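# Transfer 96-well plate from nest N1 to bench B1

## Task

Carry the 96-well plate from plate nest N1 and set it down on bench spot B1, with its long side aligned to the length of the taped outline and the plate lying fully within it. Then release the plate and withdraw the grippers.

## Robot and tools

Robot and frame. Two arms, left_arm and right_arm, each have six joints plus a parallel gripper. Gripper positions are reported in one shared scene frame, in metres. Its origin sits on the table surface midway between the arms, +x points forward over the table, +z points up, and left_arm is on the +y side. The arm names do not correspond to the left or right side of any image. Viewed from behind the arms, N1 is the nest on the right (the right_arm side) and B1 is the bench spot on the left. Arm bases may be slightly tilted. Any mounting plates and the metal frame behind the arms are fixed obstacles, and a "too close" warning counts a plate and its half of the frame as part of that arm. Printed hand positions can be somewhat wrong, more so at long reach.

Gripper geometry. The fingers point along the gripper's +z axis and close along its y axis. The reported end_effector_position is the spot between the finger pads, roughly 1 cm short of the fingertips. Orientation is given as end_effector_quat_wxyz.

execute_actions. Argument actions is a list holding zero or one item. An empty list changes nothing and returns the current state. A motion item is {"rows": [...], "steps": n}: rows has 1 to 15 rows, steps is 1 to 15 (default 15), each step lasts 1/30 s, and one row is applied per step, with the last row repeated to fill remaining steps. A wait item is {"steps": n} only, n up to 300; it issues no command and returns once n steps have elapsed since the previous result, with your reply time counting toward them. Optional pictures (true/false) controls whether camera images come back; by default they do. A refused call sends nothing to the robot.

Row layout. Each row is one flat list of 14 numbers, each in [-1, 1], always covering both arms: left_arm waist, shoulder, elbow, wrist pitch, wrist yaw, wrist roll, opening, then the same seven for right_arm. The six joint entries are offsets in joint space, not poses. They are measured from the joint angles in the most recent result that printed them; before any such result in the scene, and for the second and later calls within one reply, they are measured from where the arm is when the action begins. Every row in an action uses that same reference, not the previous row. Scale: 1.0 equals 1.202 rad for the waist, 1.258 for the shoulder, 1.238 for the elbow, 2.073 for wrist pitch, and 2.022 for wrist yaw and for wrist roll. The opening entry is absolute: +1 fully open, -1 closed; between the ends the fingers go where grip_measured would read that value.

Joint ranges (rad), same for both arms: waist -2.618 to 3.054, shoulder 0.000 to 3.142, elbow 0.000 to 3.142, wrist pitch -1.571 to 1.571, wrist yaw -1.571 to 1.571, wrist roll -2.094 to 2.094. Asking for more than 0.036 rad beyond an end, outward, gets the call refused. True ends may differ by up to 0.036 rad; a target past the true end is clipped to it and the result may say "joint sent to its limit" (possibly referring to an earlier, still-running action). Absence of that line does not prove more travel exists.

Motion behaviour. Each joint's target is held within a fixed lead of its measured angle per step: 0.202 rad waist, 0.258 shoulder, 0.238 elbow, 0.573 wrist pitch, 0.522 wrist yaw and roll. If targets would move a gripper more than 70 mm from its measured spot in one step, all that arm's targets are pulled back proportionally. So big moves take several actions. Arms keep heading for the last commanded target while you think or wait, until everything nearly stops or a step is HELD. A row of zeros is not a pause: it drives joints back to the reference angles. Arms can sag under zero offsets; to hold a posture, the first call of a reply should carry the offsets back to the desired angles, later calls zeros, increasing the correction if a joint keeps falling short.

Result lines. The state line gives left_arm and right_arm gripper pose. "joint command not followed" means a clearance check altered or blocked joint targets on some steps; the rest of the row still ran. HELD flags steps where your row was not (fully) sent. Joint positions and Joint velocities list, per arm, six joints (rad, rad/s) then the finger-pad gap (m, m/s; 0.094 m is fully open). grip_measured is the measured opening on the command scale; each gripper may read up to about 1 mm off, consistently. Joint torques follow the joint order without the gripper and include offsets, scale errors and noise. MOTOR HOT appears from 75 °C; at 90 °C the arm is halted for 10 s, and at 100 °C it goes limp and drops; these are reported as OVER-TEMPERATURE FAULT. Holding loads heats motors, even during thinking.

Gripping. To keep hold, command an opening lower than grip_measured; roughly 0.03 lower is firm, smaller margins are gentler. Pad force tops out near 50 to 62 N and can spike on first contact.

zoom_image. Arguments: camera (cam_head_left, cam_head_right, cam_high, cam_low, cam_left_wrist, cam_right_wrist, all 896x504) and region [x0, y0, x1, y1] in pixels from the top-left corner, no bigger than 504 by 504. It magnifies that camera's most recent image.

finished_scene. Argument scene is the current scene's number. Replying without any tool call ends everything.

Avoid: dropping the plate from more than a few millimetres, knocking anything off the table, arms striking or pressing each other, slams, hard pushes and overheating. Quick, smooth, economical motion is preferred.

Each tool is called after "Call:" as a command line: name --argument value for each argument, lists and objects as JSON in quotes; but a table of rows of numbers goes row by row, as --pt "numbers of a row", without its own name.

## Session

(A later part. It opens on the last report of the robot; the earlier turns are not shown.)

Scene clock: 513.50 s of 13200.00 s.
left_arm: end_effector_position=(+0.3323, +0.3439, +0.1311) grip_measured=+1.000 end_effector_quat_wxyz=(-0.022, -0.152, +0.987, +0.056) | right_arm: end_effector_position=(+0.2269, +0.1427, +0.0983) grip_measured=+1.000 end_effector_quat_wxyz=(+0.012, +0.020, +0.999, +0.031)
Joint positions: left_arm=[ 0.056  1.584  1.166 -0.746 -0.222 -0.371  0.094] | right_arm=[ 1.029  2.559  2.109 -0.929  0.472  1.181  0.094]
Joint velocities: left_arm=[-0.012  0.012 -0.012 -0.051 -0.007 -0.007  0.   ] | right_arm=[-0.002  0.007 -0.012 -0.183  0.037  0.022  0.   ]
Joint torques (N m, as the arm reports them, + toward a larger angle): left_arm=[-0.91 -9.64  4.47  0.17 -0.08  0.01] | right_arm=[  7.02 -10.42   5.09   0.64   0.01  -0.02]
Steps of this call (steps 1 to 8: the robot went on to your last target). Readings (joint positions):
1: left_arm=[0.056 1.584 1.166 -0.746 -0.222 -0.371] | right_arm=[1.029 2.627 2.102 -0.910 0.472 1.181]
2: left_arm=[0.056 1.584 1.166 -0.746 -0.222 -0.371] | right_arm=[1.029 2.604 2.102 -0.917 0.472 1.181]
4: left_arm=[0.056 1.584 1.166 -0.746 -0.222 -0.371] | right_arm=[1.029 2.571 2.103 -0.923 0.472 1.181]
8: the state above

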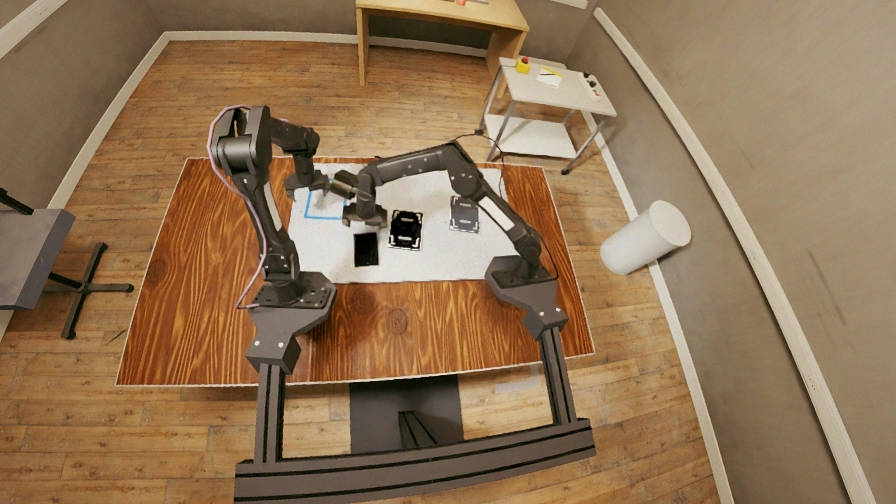

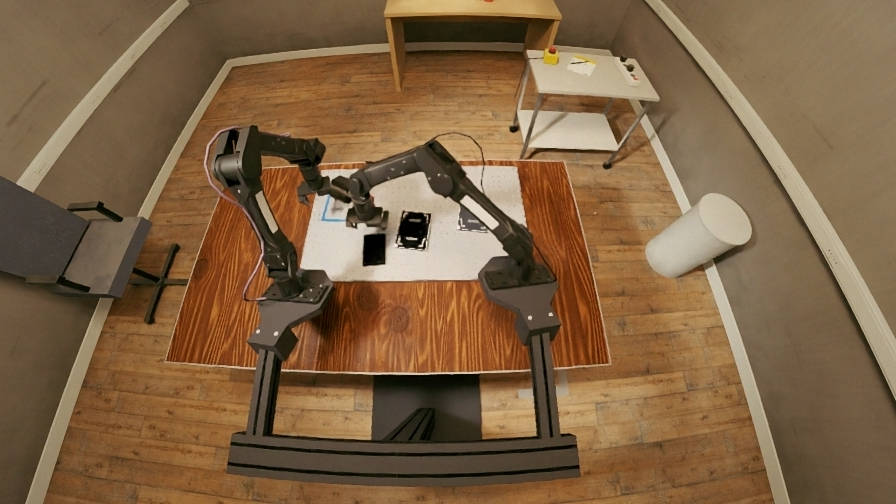

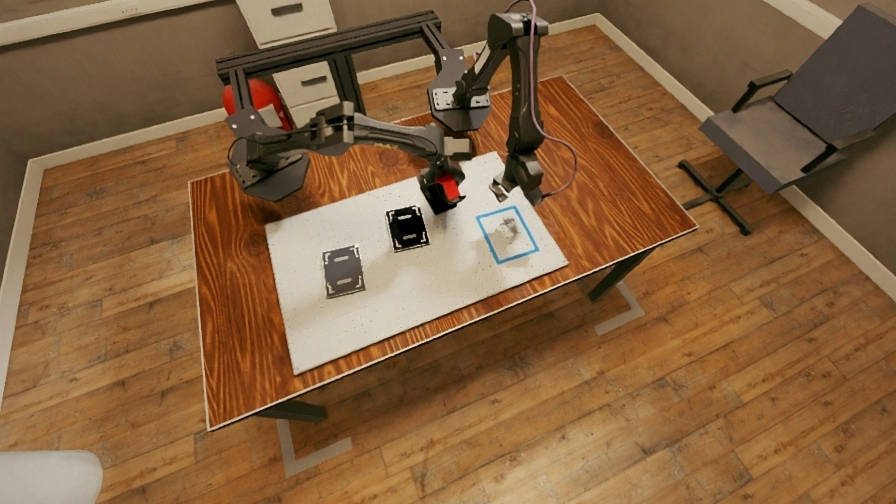

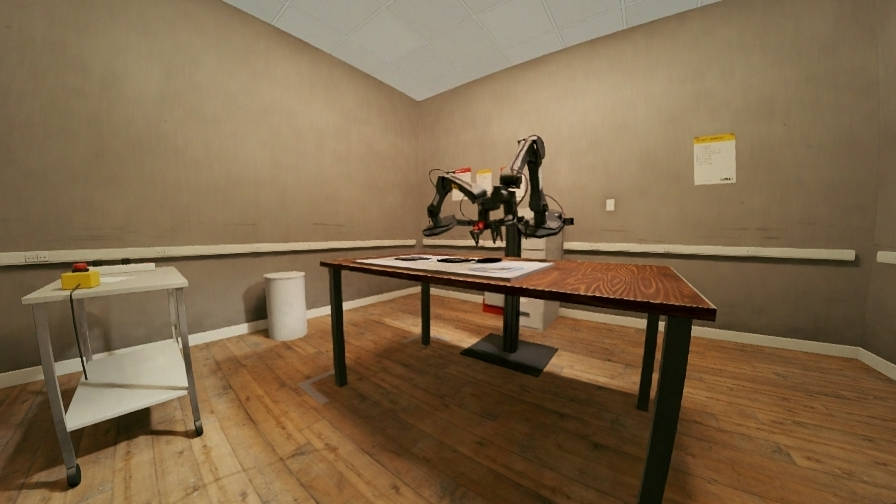

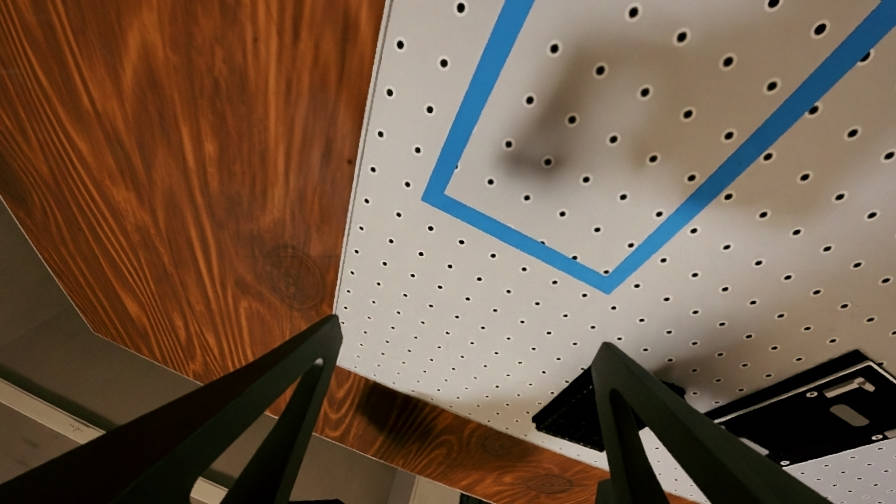

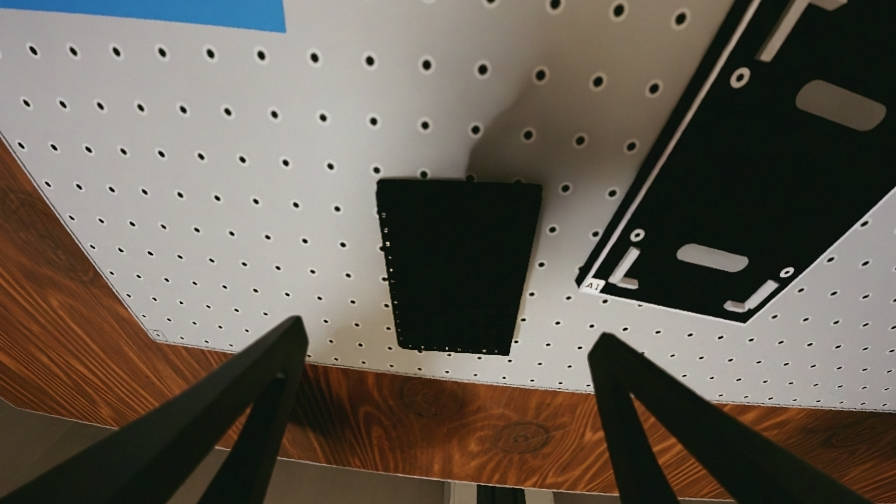

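Call:
execute_actions --actions '[{"rows": [[0,-0.015,0,0,0,0,1,-0.005,-0.02,-0.005,0,0,0,1],[0,-0.015,0,0,0,0,1,-0.015,-0.04,-0.015,0,-0.002,0,1],[0,-0.015,0,0,0,0,1,-0.03,-0.065,-0.035,0,-0.005,0,1],[0,-0.015,0,0,0,0,1,-0.05,-0.095,-0.06,0.003,-0.008,0,1],[0,-0.015,0,0,0,0,1,-0.075,-0.125,-0.09,0.006,-0.012,0,1],[0,-0.015,0,0,0,0,1,-0.105,-0.158,-0.122,0.01,-0.016,0,1],[0,-0.015,0,0,0,0,1,-0.135,-0.191,-0.154,0.013,-0.02,0,1],[0,-0.015,0,0,0,0,1,-0.166,-0.224,-0.186,0.017,-0.025,0,1],[0,-0.015,0,0,0,0,1,-0.197,-0.257,-0.218,0.02,-0.029,0,1],[0,-0.015,0,0,0,0,1,-0.228,-0.29,-0.25,0.024,-0.034,0,1],[0,-0.015,0,0,0,0,1,-0.259,-0.323,-0.282,0.027,-0.038,0,1],[0,-0.015,0,0,0,0,1,-0.29,-0.356,-0.314,0.031,-0.043,0,1],[0,-0.015,0,0,0,0,1,-0.321,-0.389,-0.346,0.034,-0.047,0,1],[0,-0.015,0,0,0,0,1,-0.352,-0.422,-0.378,0.038,-0.052,0,1],[0,-0.015,0,0,0,0,1,-0.383,-0.455,-0.41,0.041,-0.056,0,1]], "steps": 15}]' --pictures false

Call:
execute_actions --actions '[{"rows": [[-0.012,0.003,-0.007,0.006,-0.003,-0.006,1,-0.1,-0.11,-0.1,0.01,-0.012,0,1],[-0.037,0.008,-0.02,0.017,-0.008,-0.016,1,-0.131,-0.143,-0.132,0.014,-0.016,0,1],[-0.075,0.016,-0.039,0.032,-0.014,-0.03,1,-0.162,-0.176,-0.164,0.017,-0.021,0,1],[-0.119,0.025,-0.062,0.05,-0.022,-0.047,1,-0.193,-0.209,-0.196,0.021,-0.025,0,1],[-0.168,0.035,-0.089,0.069,-0.031,-0.064,1,-0.224,-0.242,-0.228,0.024,-0.03,0,1],[-0.222,0.046,-0.117,0.089,-0.04,-0.083,1,-0.255,-0.275,-0.26,0.028,-0.034,0,1],[-0.278,0.058,-0.146,0.11,-0.049,-0.103,1,-0.286,-0.308,-0.292,0.031,-0.039,0,1],[-0.334,0.07,-0.176,0.13,-0.058,-0.122,1,-0.317,-0.341,-0.324,0.035,-0.043,0,1],[-0.39,0.081,-0.205,0.15,-0.067,-0.14,1,-0.346,-0.372,-0.354,0.038,-0.048,0,1],[-0.443,0.092,-0.233,0.168,-0.075,-0.157,1,-0.372,-0.4,-0.381,0.042,-0.052,0,1],[-0.493,0.103,-0.259,0.184,-0.083,-0.172,1,-0.395,-0.424,-0.405,0.045,-0.056,0,1],[-0.537,0.112,-0.282,0.197,-0.088,-0.184,1,-0.415,-0.444,-0.425,0.048,-0.059,0,1],[-0.575,0.12,-0.302,0.206,-0.092,-0.193,1,-0.431,-0.46,-0.441,0.05,-0.061,0,1],[-0.605,0.126,-0.318,0.212,-0.095,-0.198,1,-0.443,-0.472,-0.453,0.05,-0.062,0,1],[-0.624,0.13,-0.328,0.214,-0.096,-0.2,1,-0.45,-0.48,-0.46,0.05,-0.063,0,1]], "steps": 15}]' --pictures false

Call:
execute_actions --actions '[{"steps": 22}]'

Scene clock: 535.77 s of 13200.00 s.
left_arm: end_effector_position=(+0.3323, +0.3439, +0.1311) grip_measured=+1.000 end_effector_quat_wxyz=(-0.022, -0.152, +0.987, +0.056) | right_arm: end_effector_position=(+0.3684, -0.0319, +0.1245) grip_measured=+1.000 end_effector_quat_wxyz=(+0.009, +0.218, +0.976, +0.007)
Joint positions: left_arm=[ 0.056  1.584  1.166 -0.746 -0.222 -0.371  0.094] | right_arm=[ 0.636  2.089  1.697 -0.858  0.398  1.181  0.094]
Joint velocities: left_arm=[-0.007 -0.017  0.017 -0.007 -0.022 -0.022  0.   ] | right_arm=[-1.365 -1.433 -1.297  0.139 -0.198 -0.037  0.   ]
Joint torques (N m, as the arm reports them, + toward a larger angle): left_arm=[-1.01 -9.49  4.36  0.21 -0.1   0.02] | right_arm=[  5.81 -11.14   3.31   0.55  -0.08  -0.01]
Steps of this call (steps 1 to 30: the robot went on to your last target; steps 31 to 90: nothing new was sent; then 18.77 s passed at rest; steps 91 to 105: all 15 steps of this action). Readings (joint positions):
91: left_arm=[0.056 1.584 1.166 -0.746 -0.222 -0.371] | right_arm=[1.029 2.562 2.109 -0.949 0.472 1.181]
92: left_arm=[0.056 1.584 1.166 -0.746 -0.222 -0.371] | right_arm=[1.028 2.559 2.108 -0.947 0.471 1.181]
94: left_arm=[0.056 1.584 1.166 -0.746 -0.222 -0.371] | right_arm=[1.018 2.535 2.080 -0.936 0.464 1.181]
98: left_arm=[0.056 1.584 1.166 -0.746 -0.222 -0.371] | right_arm=[0.937 2.405 1.957 -0.922 0.439 1.181]
105: the state above

Scene clock: 536.27 s of 13200.00 s.
left_arm: end_effector_position=(+0.1881, +0.1501, +0.0828) grip_measured=+1.000 end_effector_quat_wxyz=(-0.031, +0.030, +0.999, +0.001) | right_arm: end_effector_position=(+0.3707, -0.2798, +0.1583) grip_measured=+1.000 end_effector_quat_wxyz=(+0.029, +0.449, +0.892, -0.048)
Joint positions: left_arm=[-0.639  1.735  0.806 -0.398 -0.353 -0.678  0.094] | right_arm=[ 0.115  1.525  1.167 -0.785  0.307  1.181  0.094]
Joint velocities: left_arm=[-1.429  0.315 -0.75   0.432 -0.168 -0.593  0.   ] | right_arm=[-0.422 -0.496 -0.442  0.081 -0.11   0.007  0.   ]
Joint torques (N m, as the arm reports them, + toward a larger angle): left_arm=[-0.25 -6.39  2.71  0.51 -0.47 -0.13] | right_arm=[ 2.   -8.23  3.62  0.93 -0.09 -0.02]
Steps of this call (steps 1 to 15: all 15 steps of this action). Readings (joint positions):
1: left_arm=[0.056 1.584 1.166 -0.746 -0.222 -0.371] | right_arm=[0.587 2.041 1.656 -0.853 0.395 1.181]
2: left_arm=[0.053 1.584 1.164 -0.744 -0.225 -0.375] | right_arm=[0.541 1.997 1.619 -0.848 0.393 1.181]
4: left_arm=[0.018 1.584 1.147 -0.720 -0.242 -0.397] | right_arm=[0.453 1.912 1.545 -0.832 0.386 1.181]
8: left_arm=[-0.188 1.616 1.048 -0.608 -0.286 -0.484] | right_arm=[0.311 1.749 1.384 -0.806 0.358 1.181]
15: the state above

Scene clock: 537.00 s of 13200.00 s.
left_arm: end_effector_position=(+0.1784, +0.1433, +0.0793) grip_measured=+1.000 end_effector_quat_wxyz=(-0.007, +0.008, +1.000, +0.003) | right_arm: end_effector_position=(+0.3694, -0.2814, +0.1592) grip_measured=+1.000 end_effector_quat_wxyz=(+0.027, +0.459, +0.888, -0.033)
Joint positions: left_arm=[-0.695  1.749  0.76  -0.324 -0.402 -0.767  0.094] | right_arm=[ 0.097  1.5    1.143 -0.763  0.276  1.181  0.094]
Joint velocities: left_arm=[ 0.007  0.002 -0.012  0.022 -0.022  0.022  0.   ] | right_arm=[-0.002 -0.007 -0.017 -0.022 -0.022 -0.022  0.   ]
Joint torques (N m, as the arm reports them, + toward a larger angle): left_arm=[-3.21 -5.94  2.74  0.48 -0.13 -0.1 ] | right_arm=[ 1.15 -8.59  3.32  0.82  0.01 -0.02]
Steps of this call (steps 1 to 22: the robot went on to your last target). Readings (joint positions):
1: left_arm=[-0.679 1.743 0.785 -0.388 -0.355 -0.695] | right_arm=[0.103 1.511 1.155 -0.784 0.304 1.181]
2: left_arm=[-0.701 1.748 0.770 -0.383 -0.356 -0.709] | right_arm=[0.098 1.503 1.148 -0.784 0.301 1.181]
4: left_arm=[-0.707 1.749 0.760 -0.377 -0.366 -0.729] | right_arm=[0.097 1.500 1.145 -0.780 0.293 1.181]
8: left_arm=[-0.695 1.749 0.760 -0.344 -0.389 -0.753] | right_arm=[0.097 1.500 1.143 -0.770 0.282 1.181]
22: the state above

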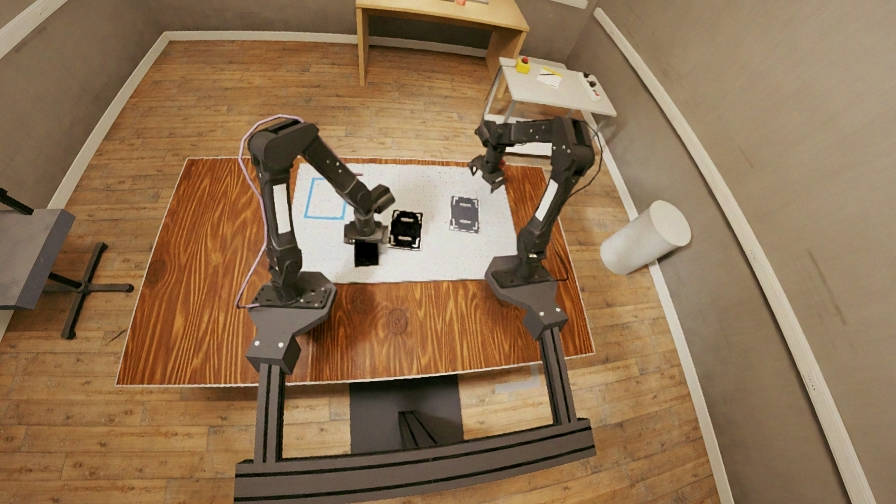

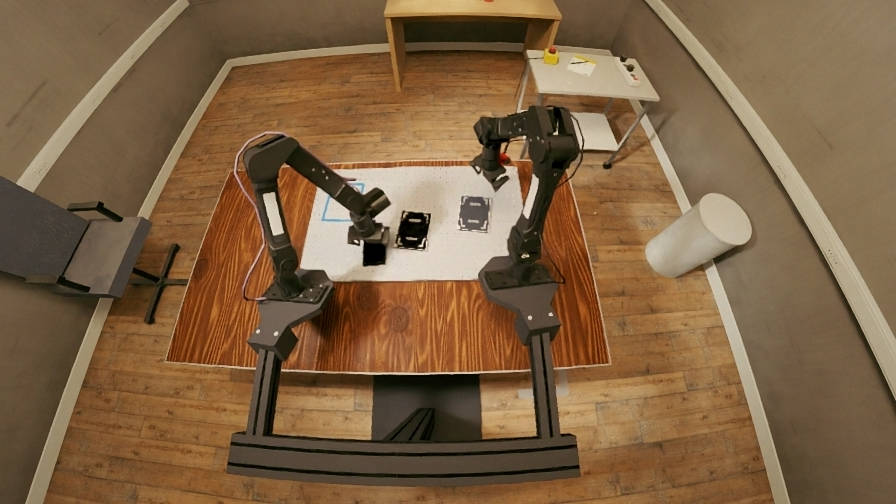

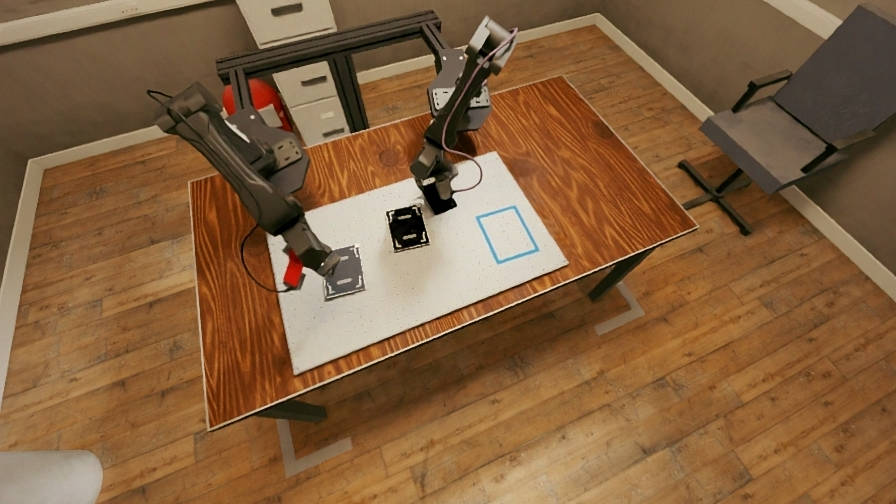

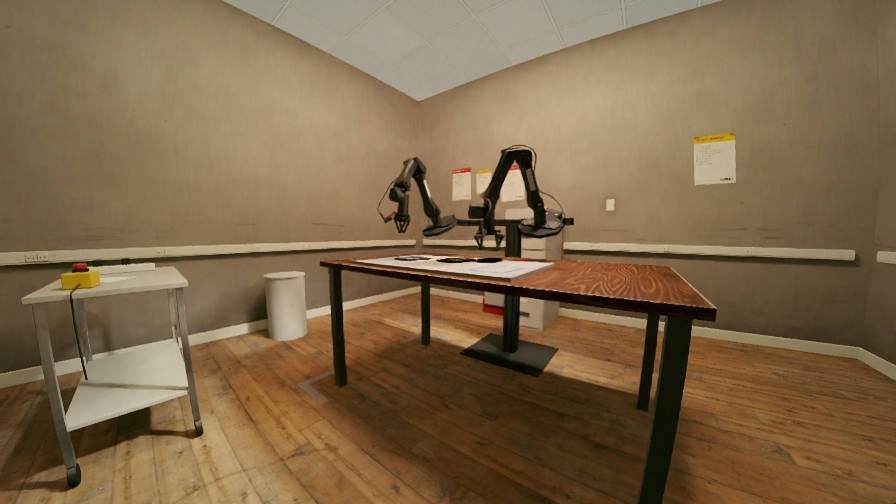

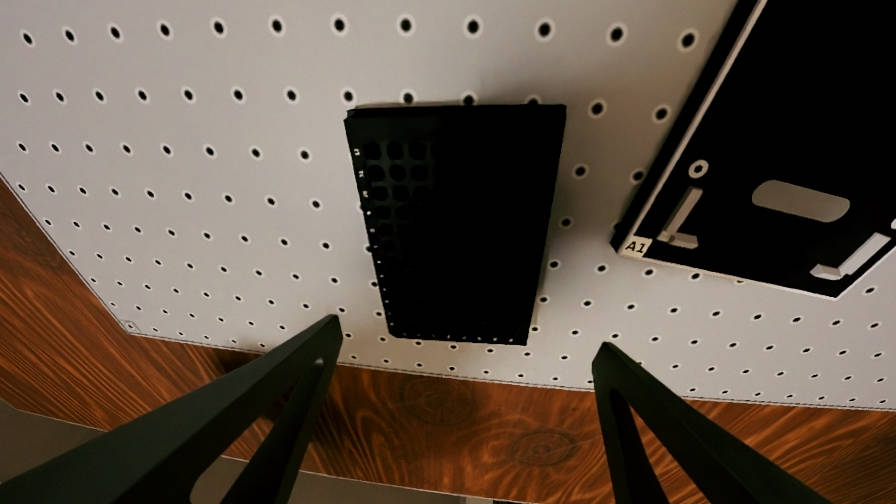

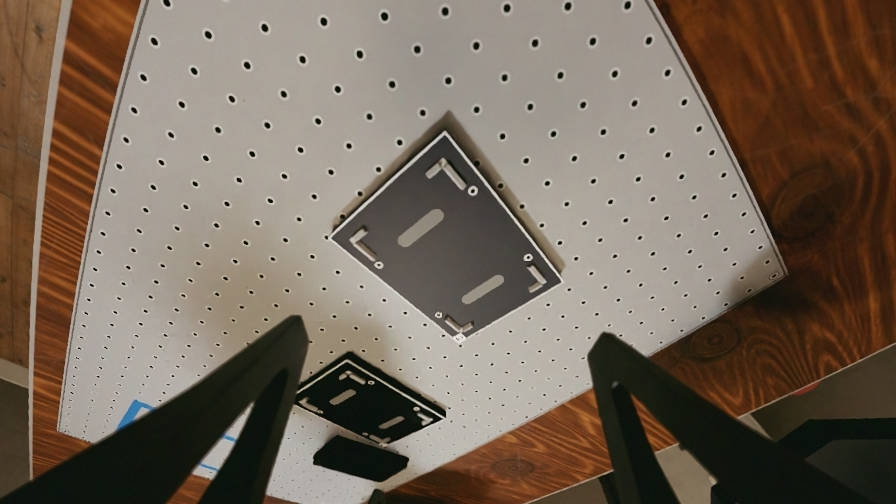

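Call:
execute_actions --actions '[]'

Scene clock: 560.37 s of 13200.00 s.
left_arm: end_effector_position=(+0.1785, +0.1433, +0.0793) grip_measured=+1.000 end_effector_quat_wxyz=(-0.007, +0.007, +1.000, +0.003) | right_arm: end_effector_position=(+0.3694, -0.2814, +0.1592) grip_measured=+1.000 end_effector_quat_wxyz=(+0.027, +0.459, +0.888, -0.033)
Joint positions: left_arm=[-0.695  1.749  0.76  -0.324 -0.403 -0.768  0.094] | right_arm=[ 0.097  1.5    1.143 -0.763  0.276  1.181  0.094]
Joint velocities: left_arm=[ 0.007 -0.002 -0.022  0.022 -0.007 -0.081  0.   ] | right_arm=[-0.007 -0.012  0.007 -0.037  0.022  0.022  0.   ]
Joint torques (N m, as the arm reports them, + toward a larger angle): left_arm=[-3.13 -5.92  2.88  0.47 -0.13 -0.06] | right_arm=[ 1.14 -8.58  3.33  0.82  0.01 -0.02]
Steps of this call (steps 1 to 15: the robot went on to your last target; steps 16 to 90: nothing new was sent; then 20.37 s passed at rest). Readings (joint positions):
1: left_arm=[-0.695 1.749 0.760 -0.324 -0.402 -0.767] | right_arm=[0.097 1.500 1.143 -0.763 0.276 1.181]
2: left_arm=[-0.695 1.749 0.760 -0.324 -0.402 -0.767] | right_arm=[0.097 1.500 1.143 -0.763 0.276 1.181]
4: left_arm=[-0.695 1.749 0.760 -0.324 -0.402 -0.767] | right_arm=[0.097 1.500 1.143 -0.763 0.276 1.181]
8: left_arm=[-0.695 1.749 0.760 -0.324 -0.403 -0.768] | right_arm=[0.097 1.500 1.143 -0.763 0.276 1.181]
90: the state above
All arms were judged still, so your last target was given up. Only a new action makes them travel on or press farther. Fingers that are still opening or closing keep moving.

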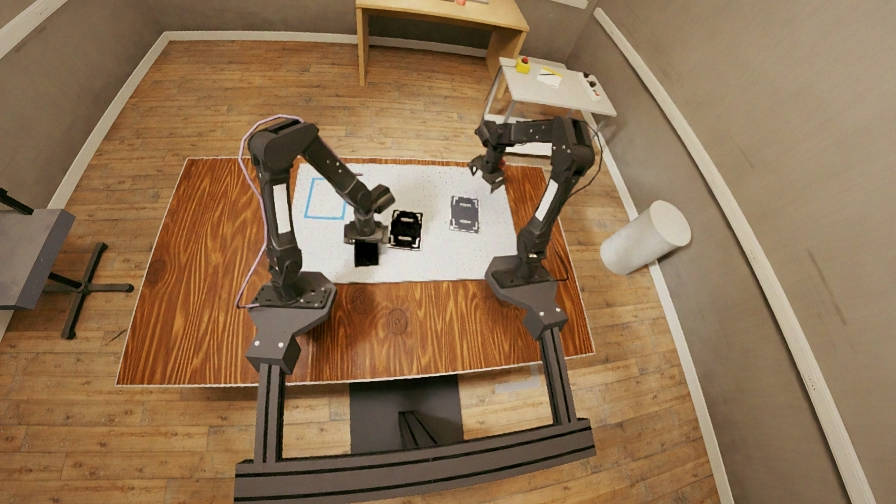

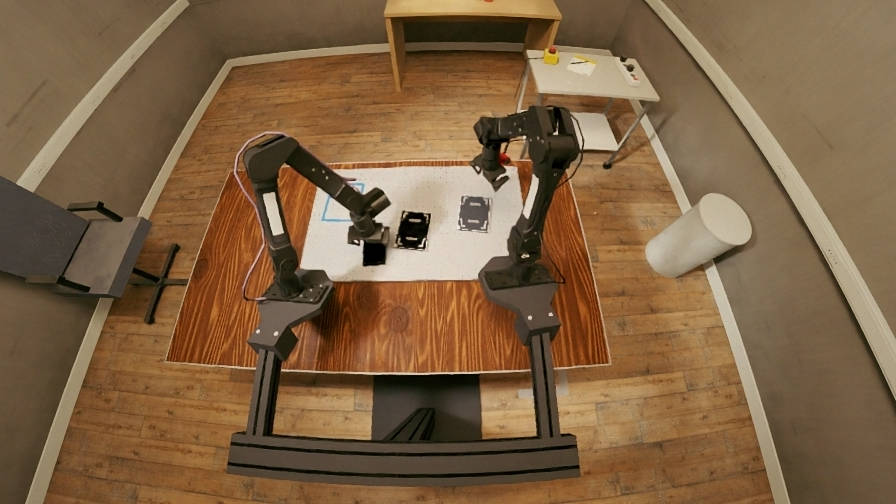

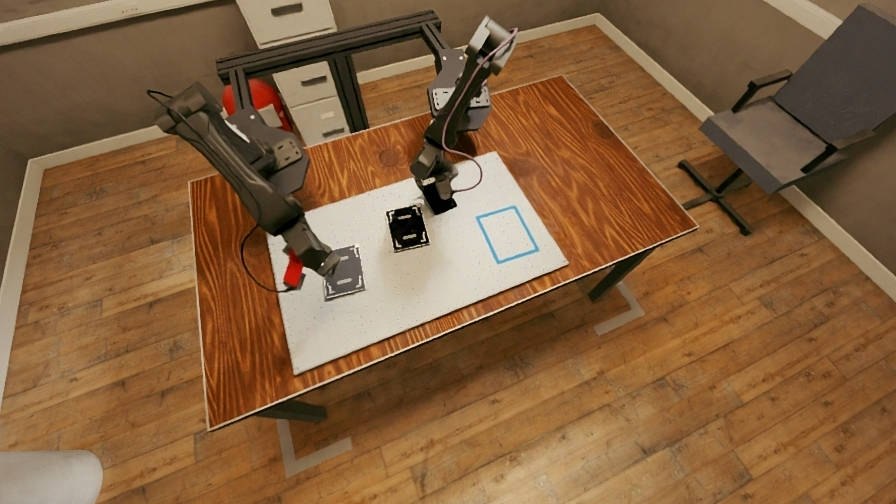

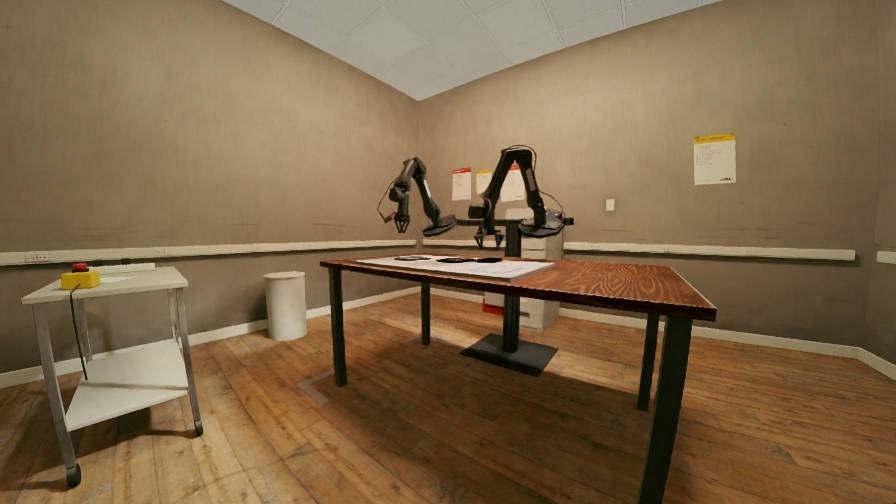

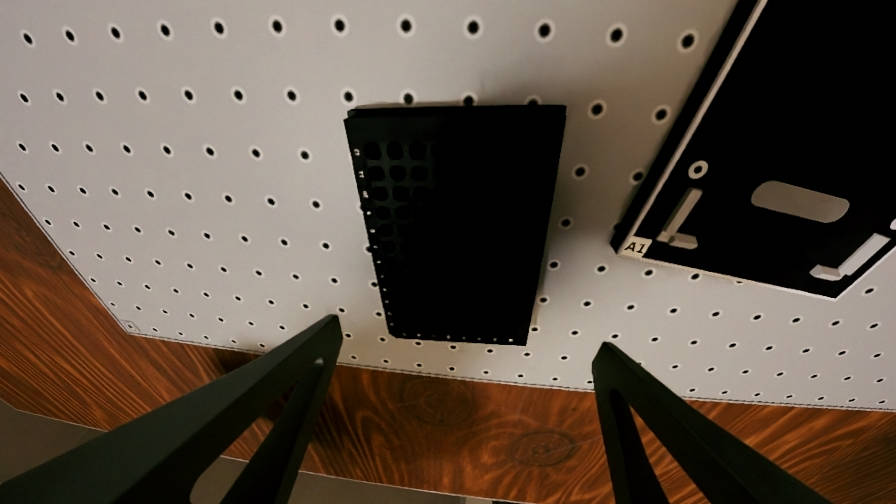

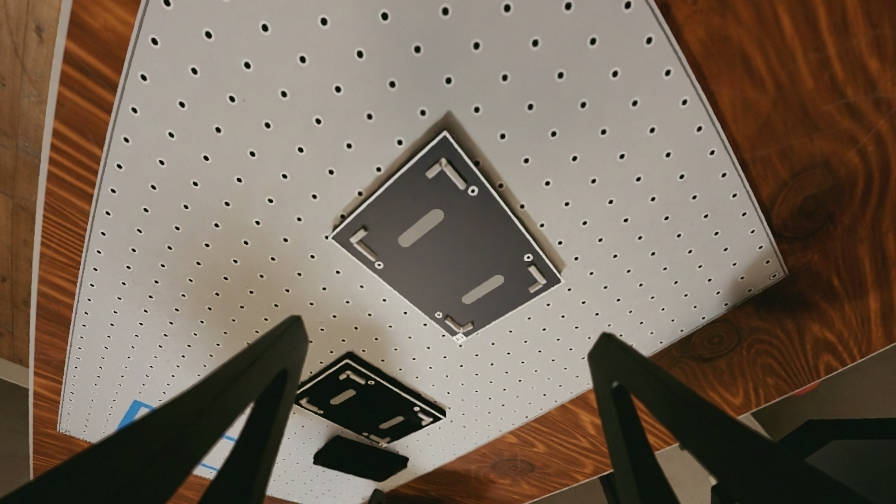

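Call:
execute_actions --actions '[{"rows":[[0.005,0.008,-0.001,0.015,0.001,0,1,0,-0.01,0,0,0,0,1],[0.010,0.016,-0.003,0.025,0.002,0,1,0,-0.01,0,0,0,0,1],[0.015,0.024,-0.004,0.035,0.003,0,1,0,-0.01,0,0,0,0,1],[0.020,0.032,-0.006,0.045,0.004,0,1,0,-0.01,0,0,0,0,1],[0.025,0.040,-0.007,0.054,0.005,0,1,0,-0.01,0,0,0,0,1],[0.030,0.048,-0.009,0.062,0.006,0,1,0,-0.01,0,0,0,0,1],[0.035,0.056,-0.010,0.070,0.007,0,1,0,-0.01,0,0,0,0,1],[0.040,0.064,-0.012,0.077,0.008,0,1,0,-0.01,0,0,0,0,1],[0.045,0.072,-0.013,0.083,0.009,0,1,0,-0.01,0,0,0,0,1],[0.050,0.080,-0.015,0.088,0.010,0,1,0,-0.01,0,0,0,0,1],[0.053,0.087,-0.016,0.090,0.010,0,1,0,-0.01,0,0,0,0,1],[0.055,0.092,-0.0166,0.090,0.010,0,1,0,-0.01,0,0,0,0,1]],"steps":15}]' --pictures false

Call:
execute_actions --actions '[{"steps":15}]'

Scene clock: 600.73 s of 13200.00 s.
left_arm: end_effector_position=(+0.1879, +0.1445, +0.0490) grip_measured=+1.000 end_effector_quat_wxyz=(-0.001, -0.030, +1.000, -0.001) | right_arm: end_effector_position=(+0.3694, -0.2814, +0.1592) grip_measured=+1.000 end_effector_quat_wxyz=(+0.027, +0.459, +0.888, -0.033)
Joint positions: left_arm=[-0.629  1.851  0.76  -0.179 -0.387 -0.768  0.094] | right_arm=[ 0.097  1.5    1.143 -0.763  0.276  1.181  0.094]
Joint velocities: left_arm=[ 0.002  0.056 -0.002  0.007  0.095  0.051  0.   ] | right_arm=[-0.002  0.007 -0.007 -0.022 -0.037 -0.051  0.   ]
Joint torques (N m, as the arm reports them, + toward a larger angle): left_arm=[-3.32 -5.19  0.74  0.59  0.06  0.04] | right_arm=[ 1.26 -8.4   4.49  0.75  0.06 -0.02]
Steps of this call (steps 1 to 90: nothing new was sent; then 36.87 s passed at rest; steps 91 to 105: all 15 steps of this action). Readings (joint positions):
91: left_arm=[-0.695 1.749 0.760 -0.323 -0.403 -0.768] | right_arm=[0.097 1.500 1.143 -0.763 0.276 1.181]
92: left_arm=[-0.694 1.749 0.760 -0.319 -0.402 -0.768] | right_arm=[0.097 1.500 1.143 -0.763 0.276 1.181]
94: left_arm=[-0.687 1.754 0.760 -0.301 -0.400 -0.768] | right_arm=[0.097 1.500 1.143 -0.763 0.276 1.181]
98: left_arm=[-0.661 1.793 0.760 -0.244 -0.395 -0.768] | right_arm=[0.097 1.500 1.143 -0.763 0.276 1.181]
105: the state above

Scene clock: 601.23 s of 13200.00 s.
left_arm: end_effector_position=(+0.1912, +0.1410, +0.0489) grip_measured=+1.000 end_effector_quat_wxyz=(+0.005, -0.034, +0.999, -0.008) | right_arm: end_effector_position=(+0.3694, -0.2814, +0.1592) grip_measured=+1.000 end_effector_quat_wxyz=(+0.027, +0.459, +0.888, -0.033)
Joint positions: left_arm=[-0.629  1.852  0.76  -0.158 -0.384 -0.768  0.094] | right_arm=[ 0.097  1.5    1.143 -0.763  0.276  1.181  0.094]
Joint velocities: left_arm=[ 0.017 -0.007  0.012  0.037 -0.066 -0.007  0.   ] | right_arm=[-0.017 -0.022 -0.002 -0.051  0.007 -0.051  0.   ]
Joint torques (N m, as the arm reports them, + toward a larger angle): left_arm=[-3.23 -5.21  0.86  0.54 -0.03  0.01] | right_arm=[ 1.25 -8.39  4.48  0.75  0.06 -0.02]
Steps of this call (steps 1 to 15: the robot went on to your last target). Readings (joint positions):
1: left_arm=[-0.629 1.852 0.760 -0.176 -0.387 -0.768] | right_arm=[0.097 1.500 1.143 -0.763 0.276 1.181]
2: left_arm=[-0.629 1.852 0.760 -0.173 -0.386 -0.768] | right_arm=[0.097 1.500 1.143 -0.763 0.276 1.181]
4: left_arm=[-0.629 1.852 0.760 -0.166 -0.385 -0.768] | right_arm=[0.097 1.500 1.143 -0.763 0.276 1.181]
8: left_arm=[-0.629 1.852 0.760 -0.161 -0.385 -0.768] | right_arm=[0.097 1.500 1.143 -0.763 0.276 1.181]
15: the state above

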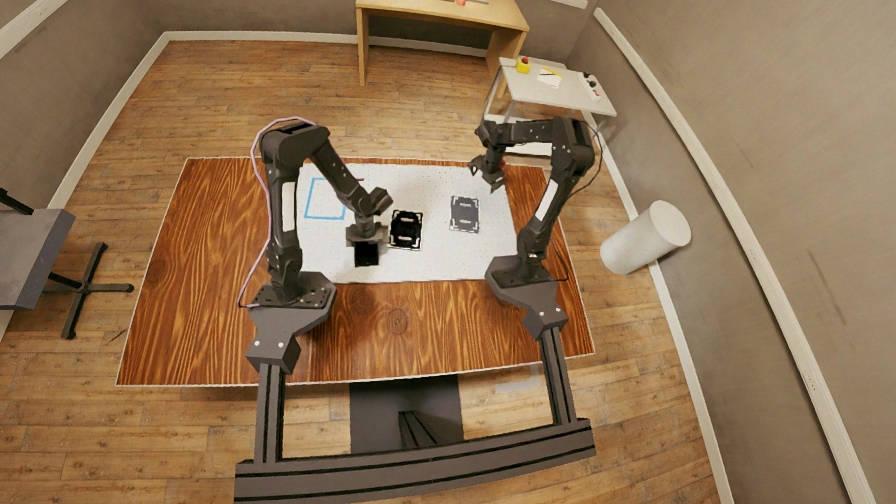

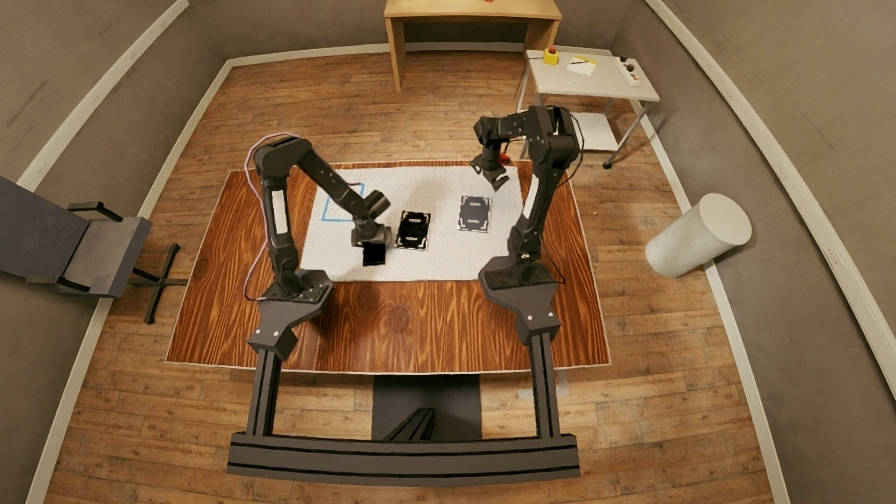

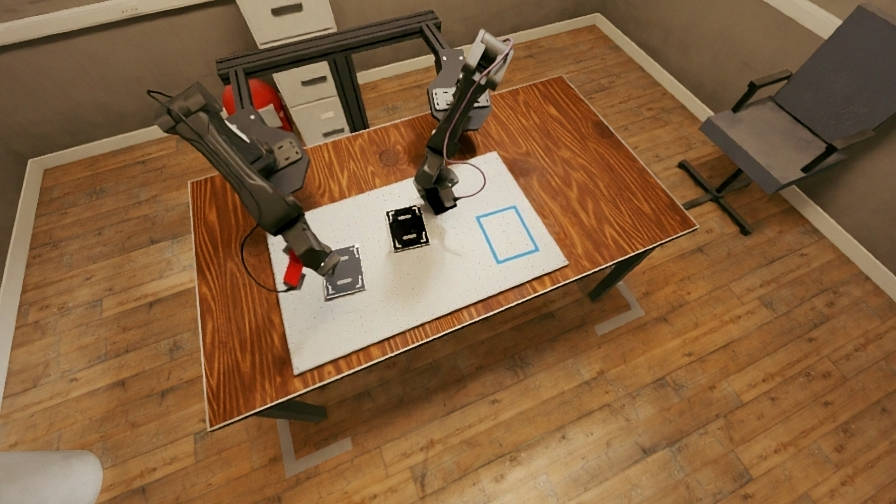

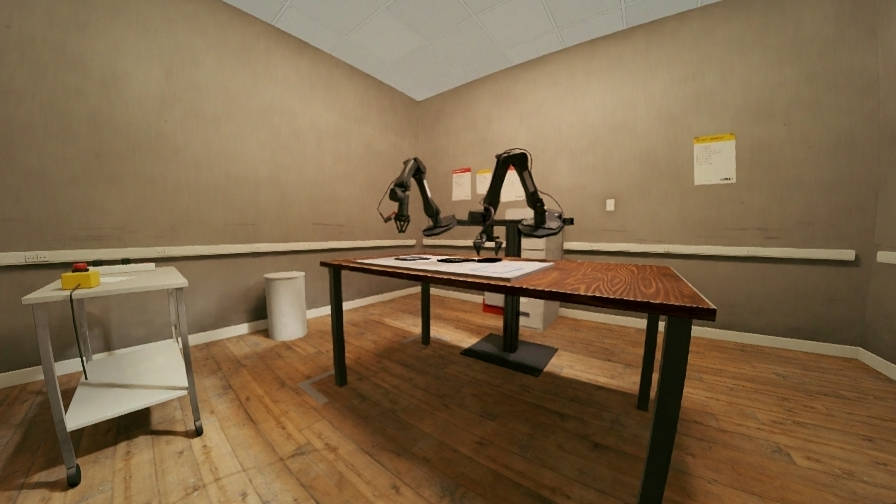

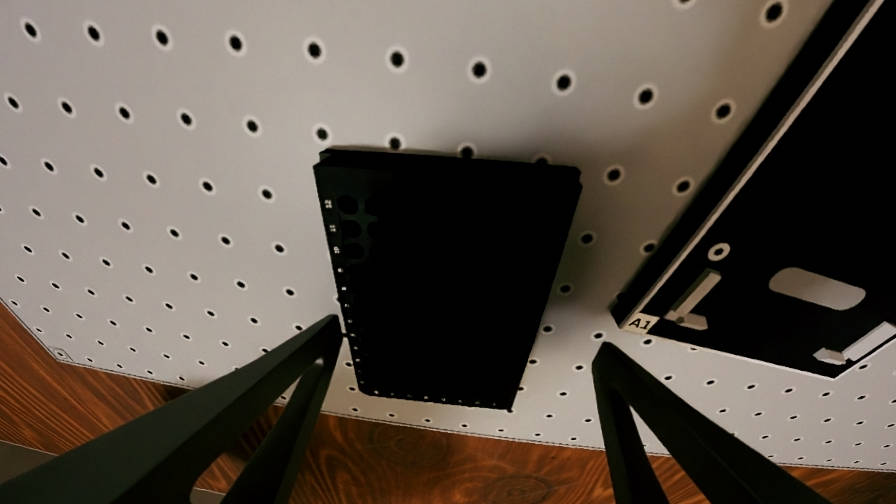

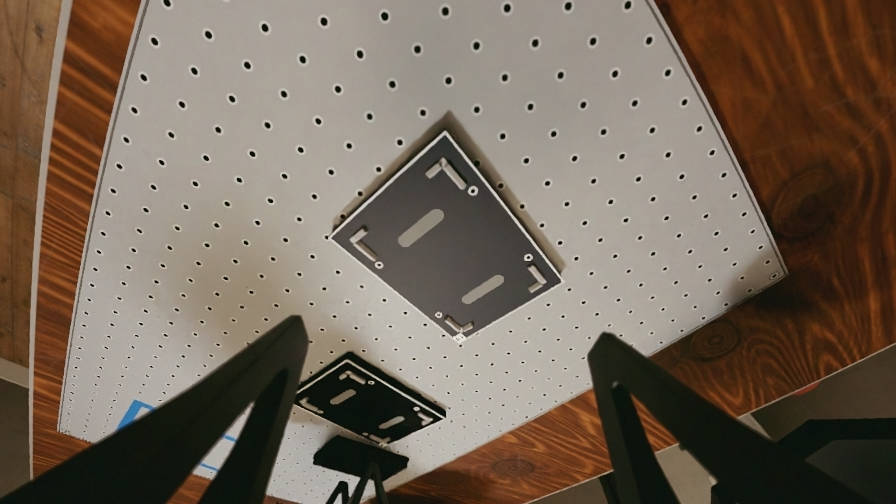

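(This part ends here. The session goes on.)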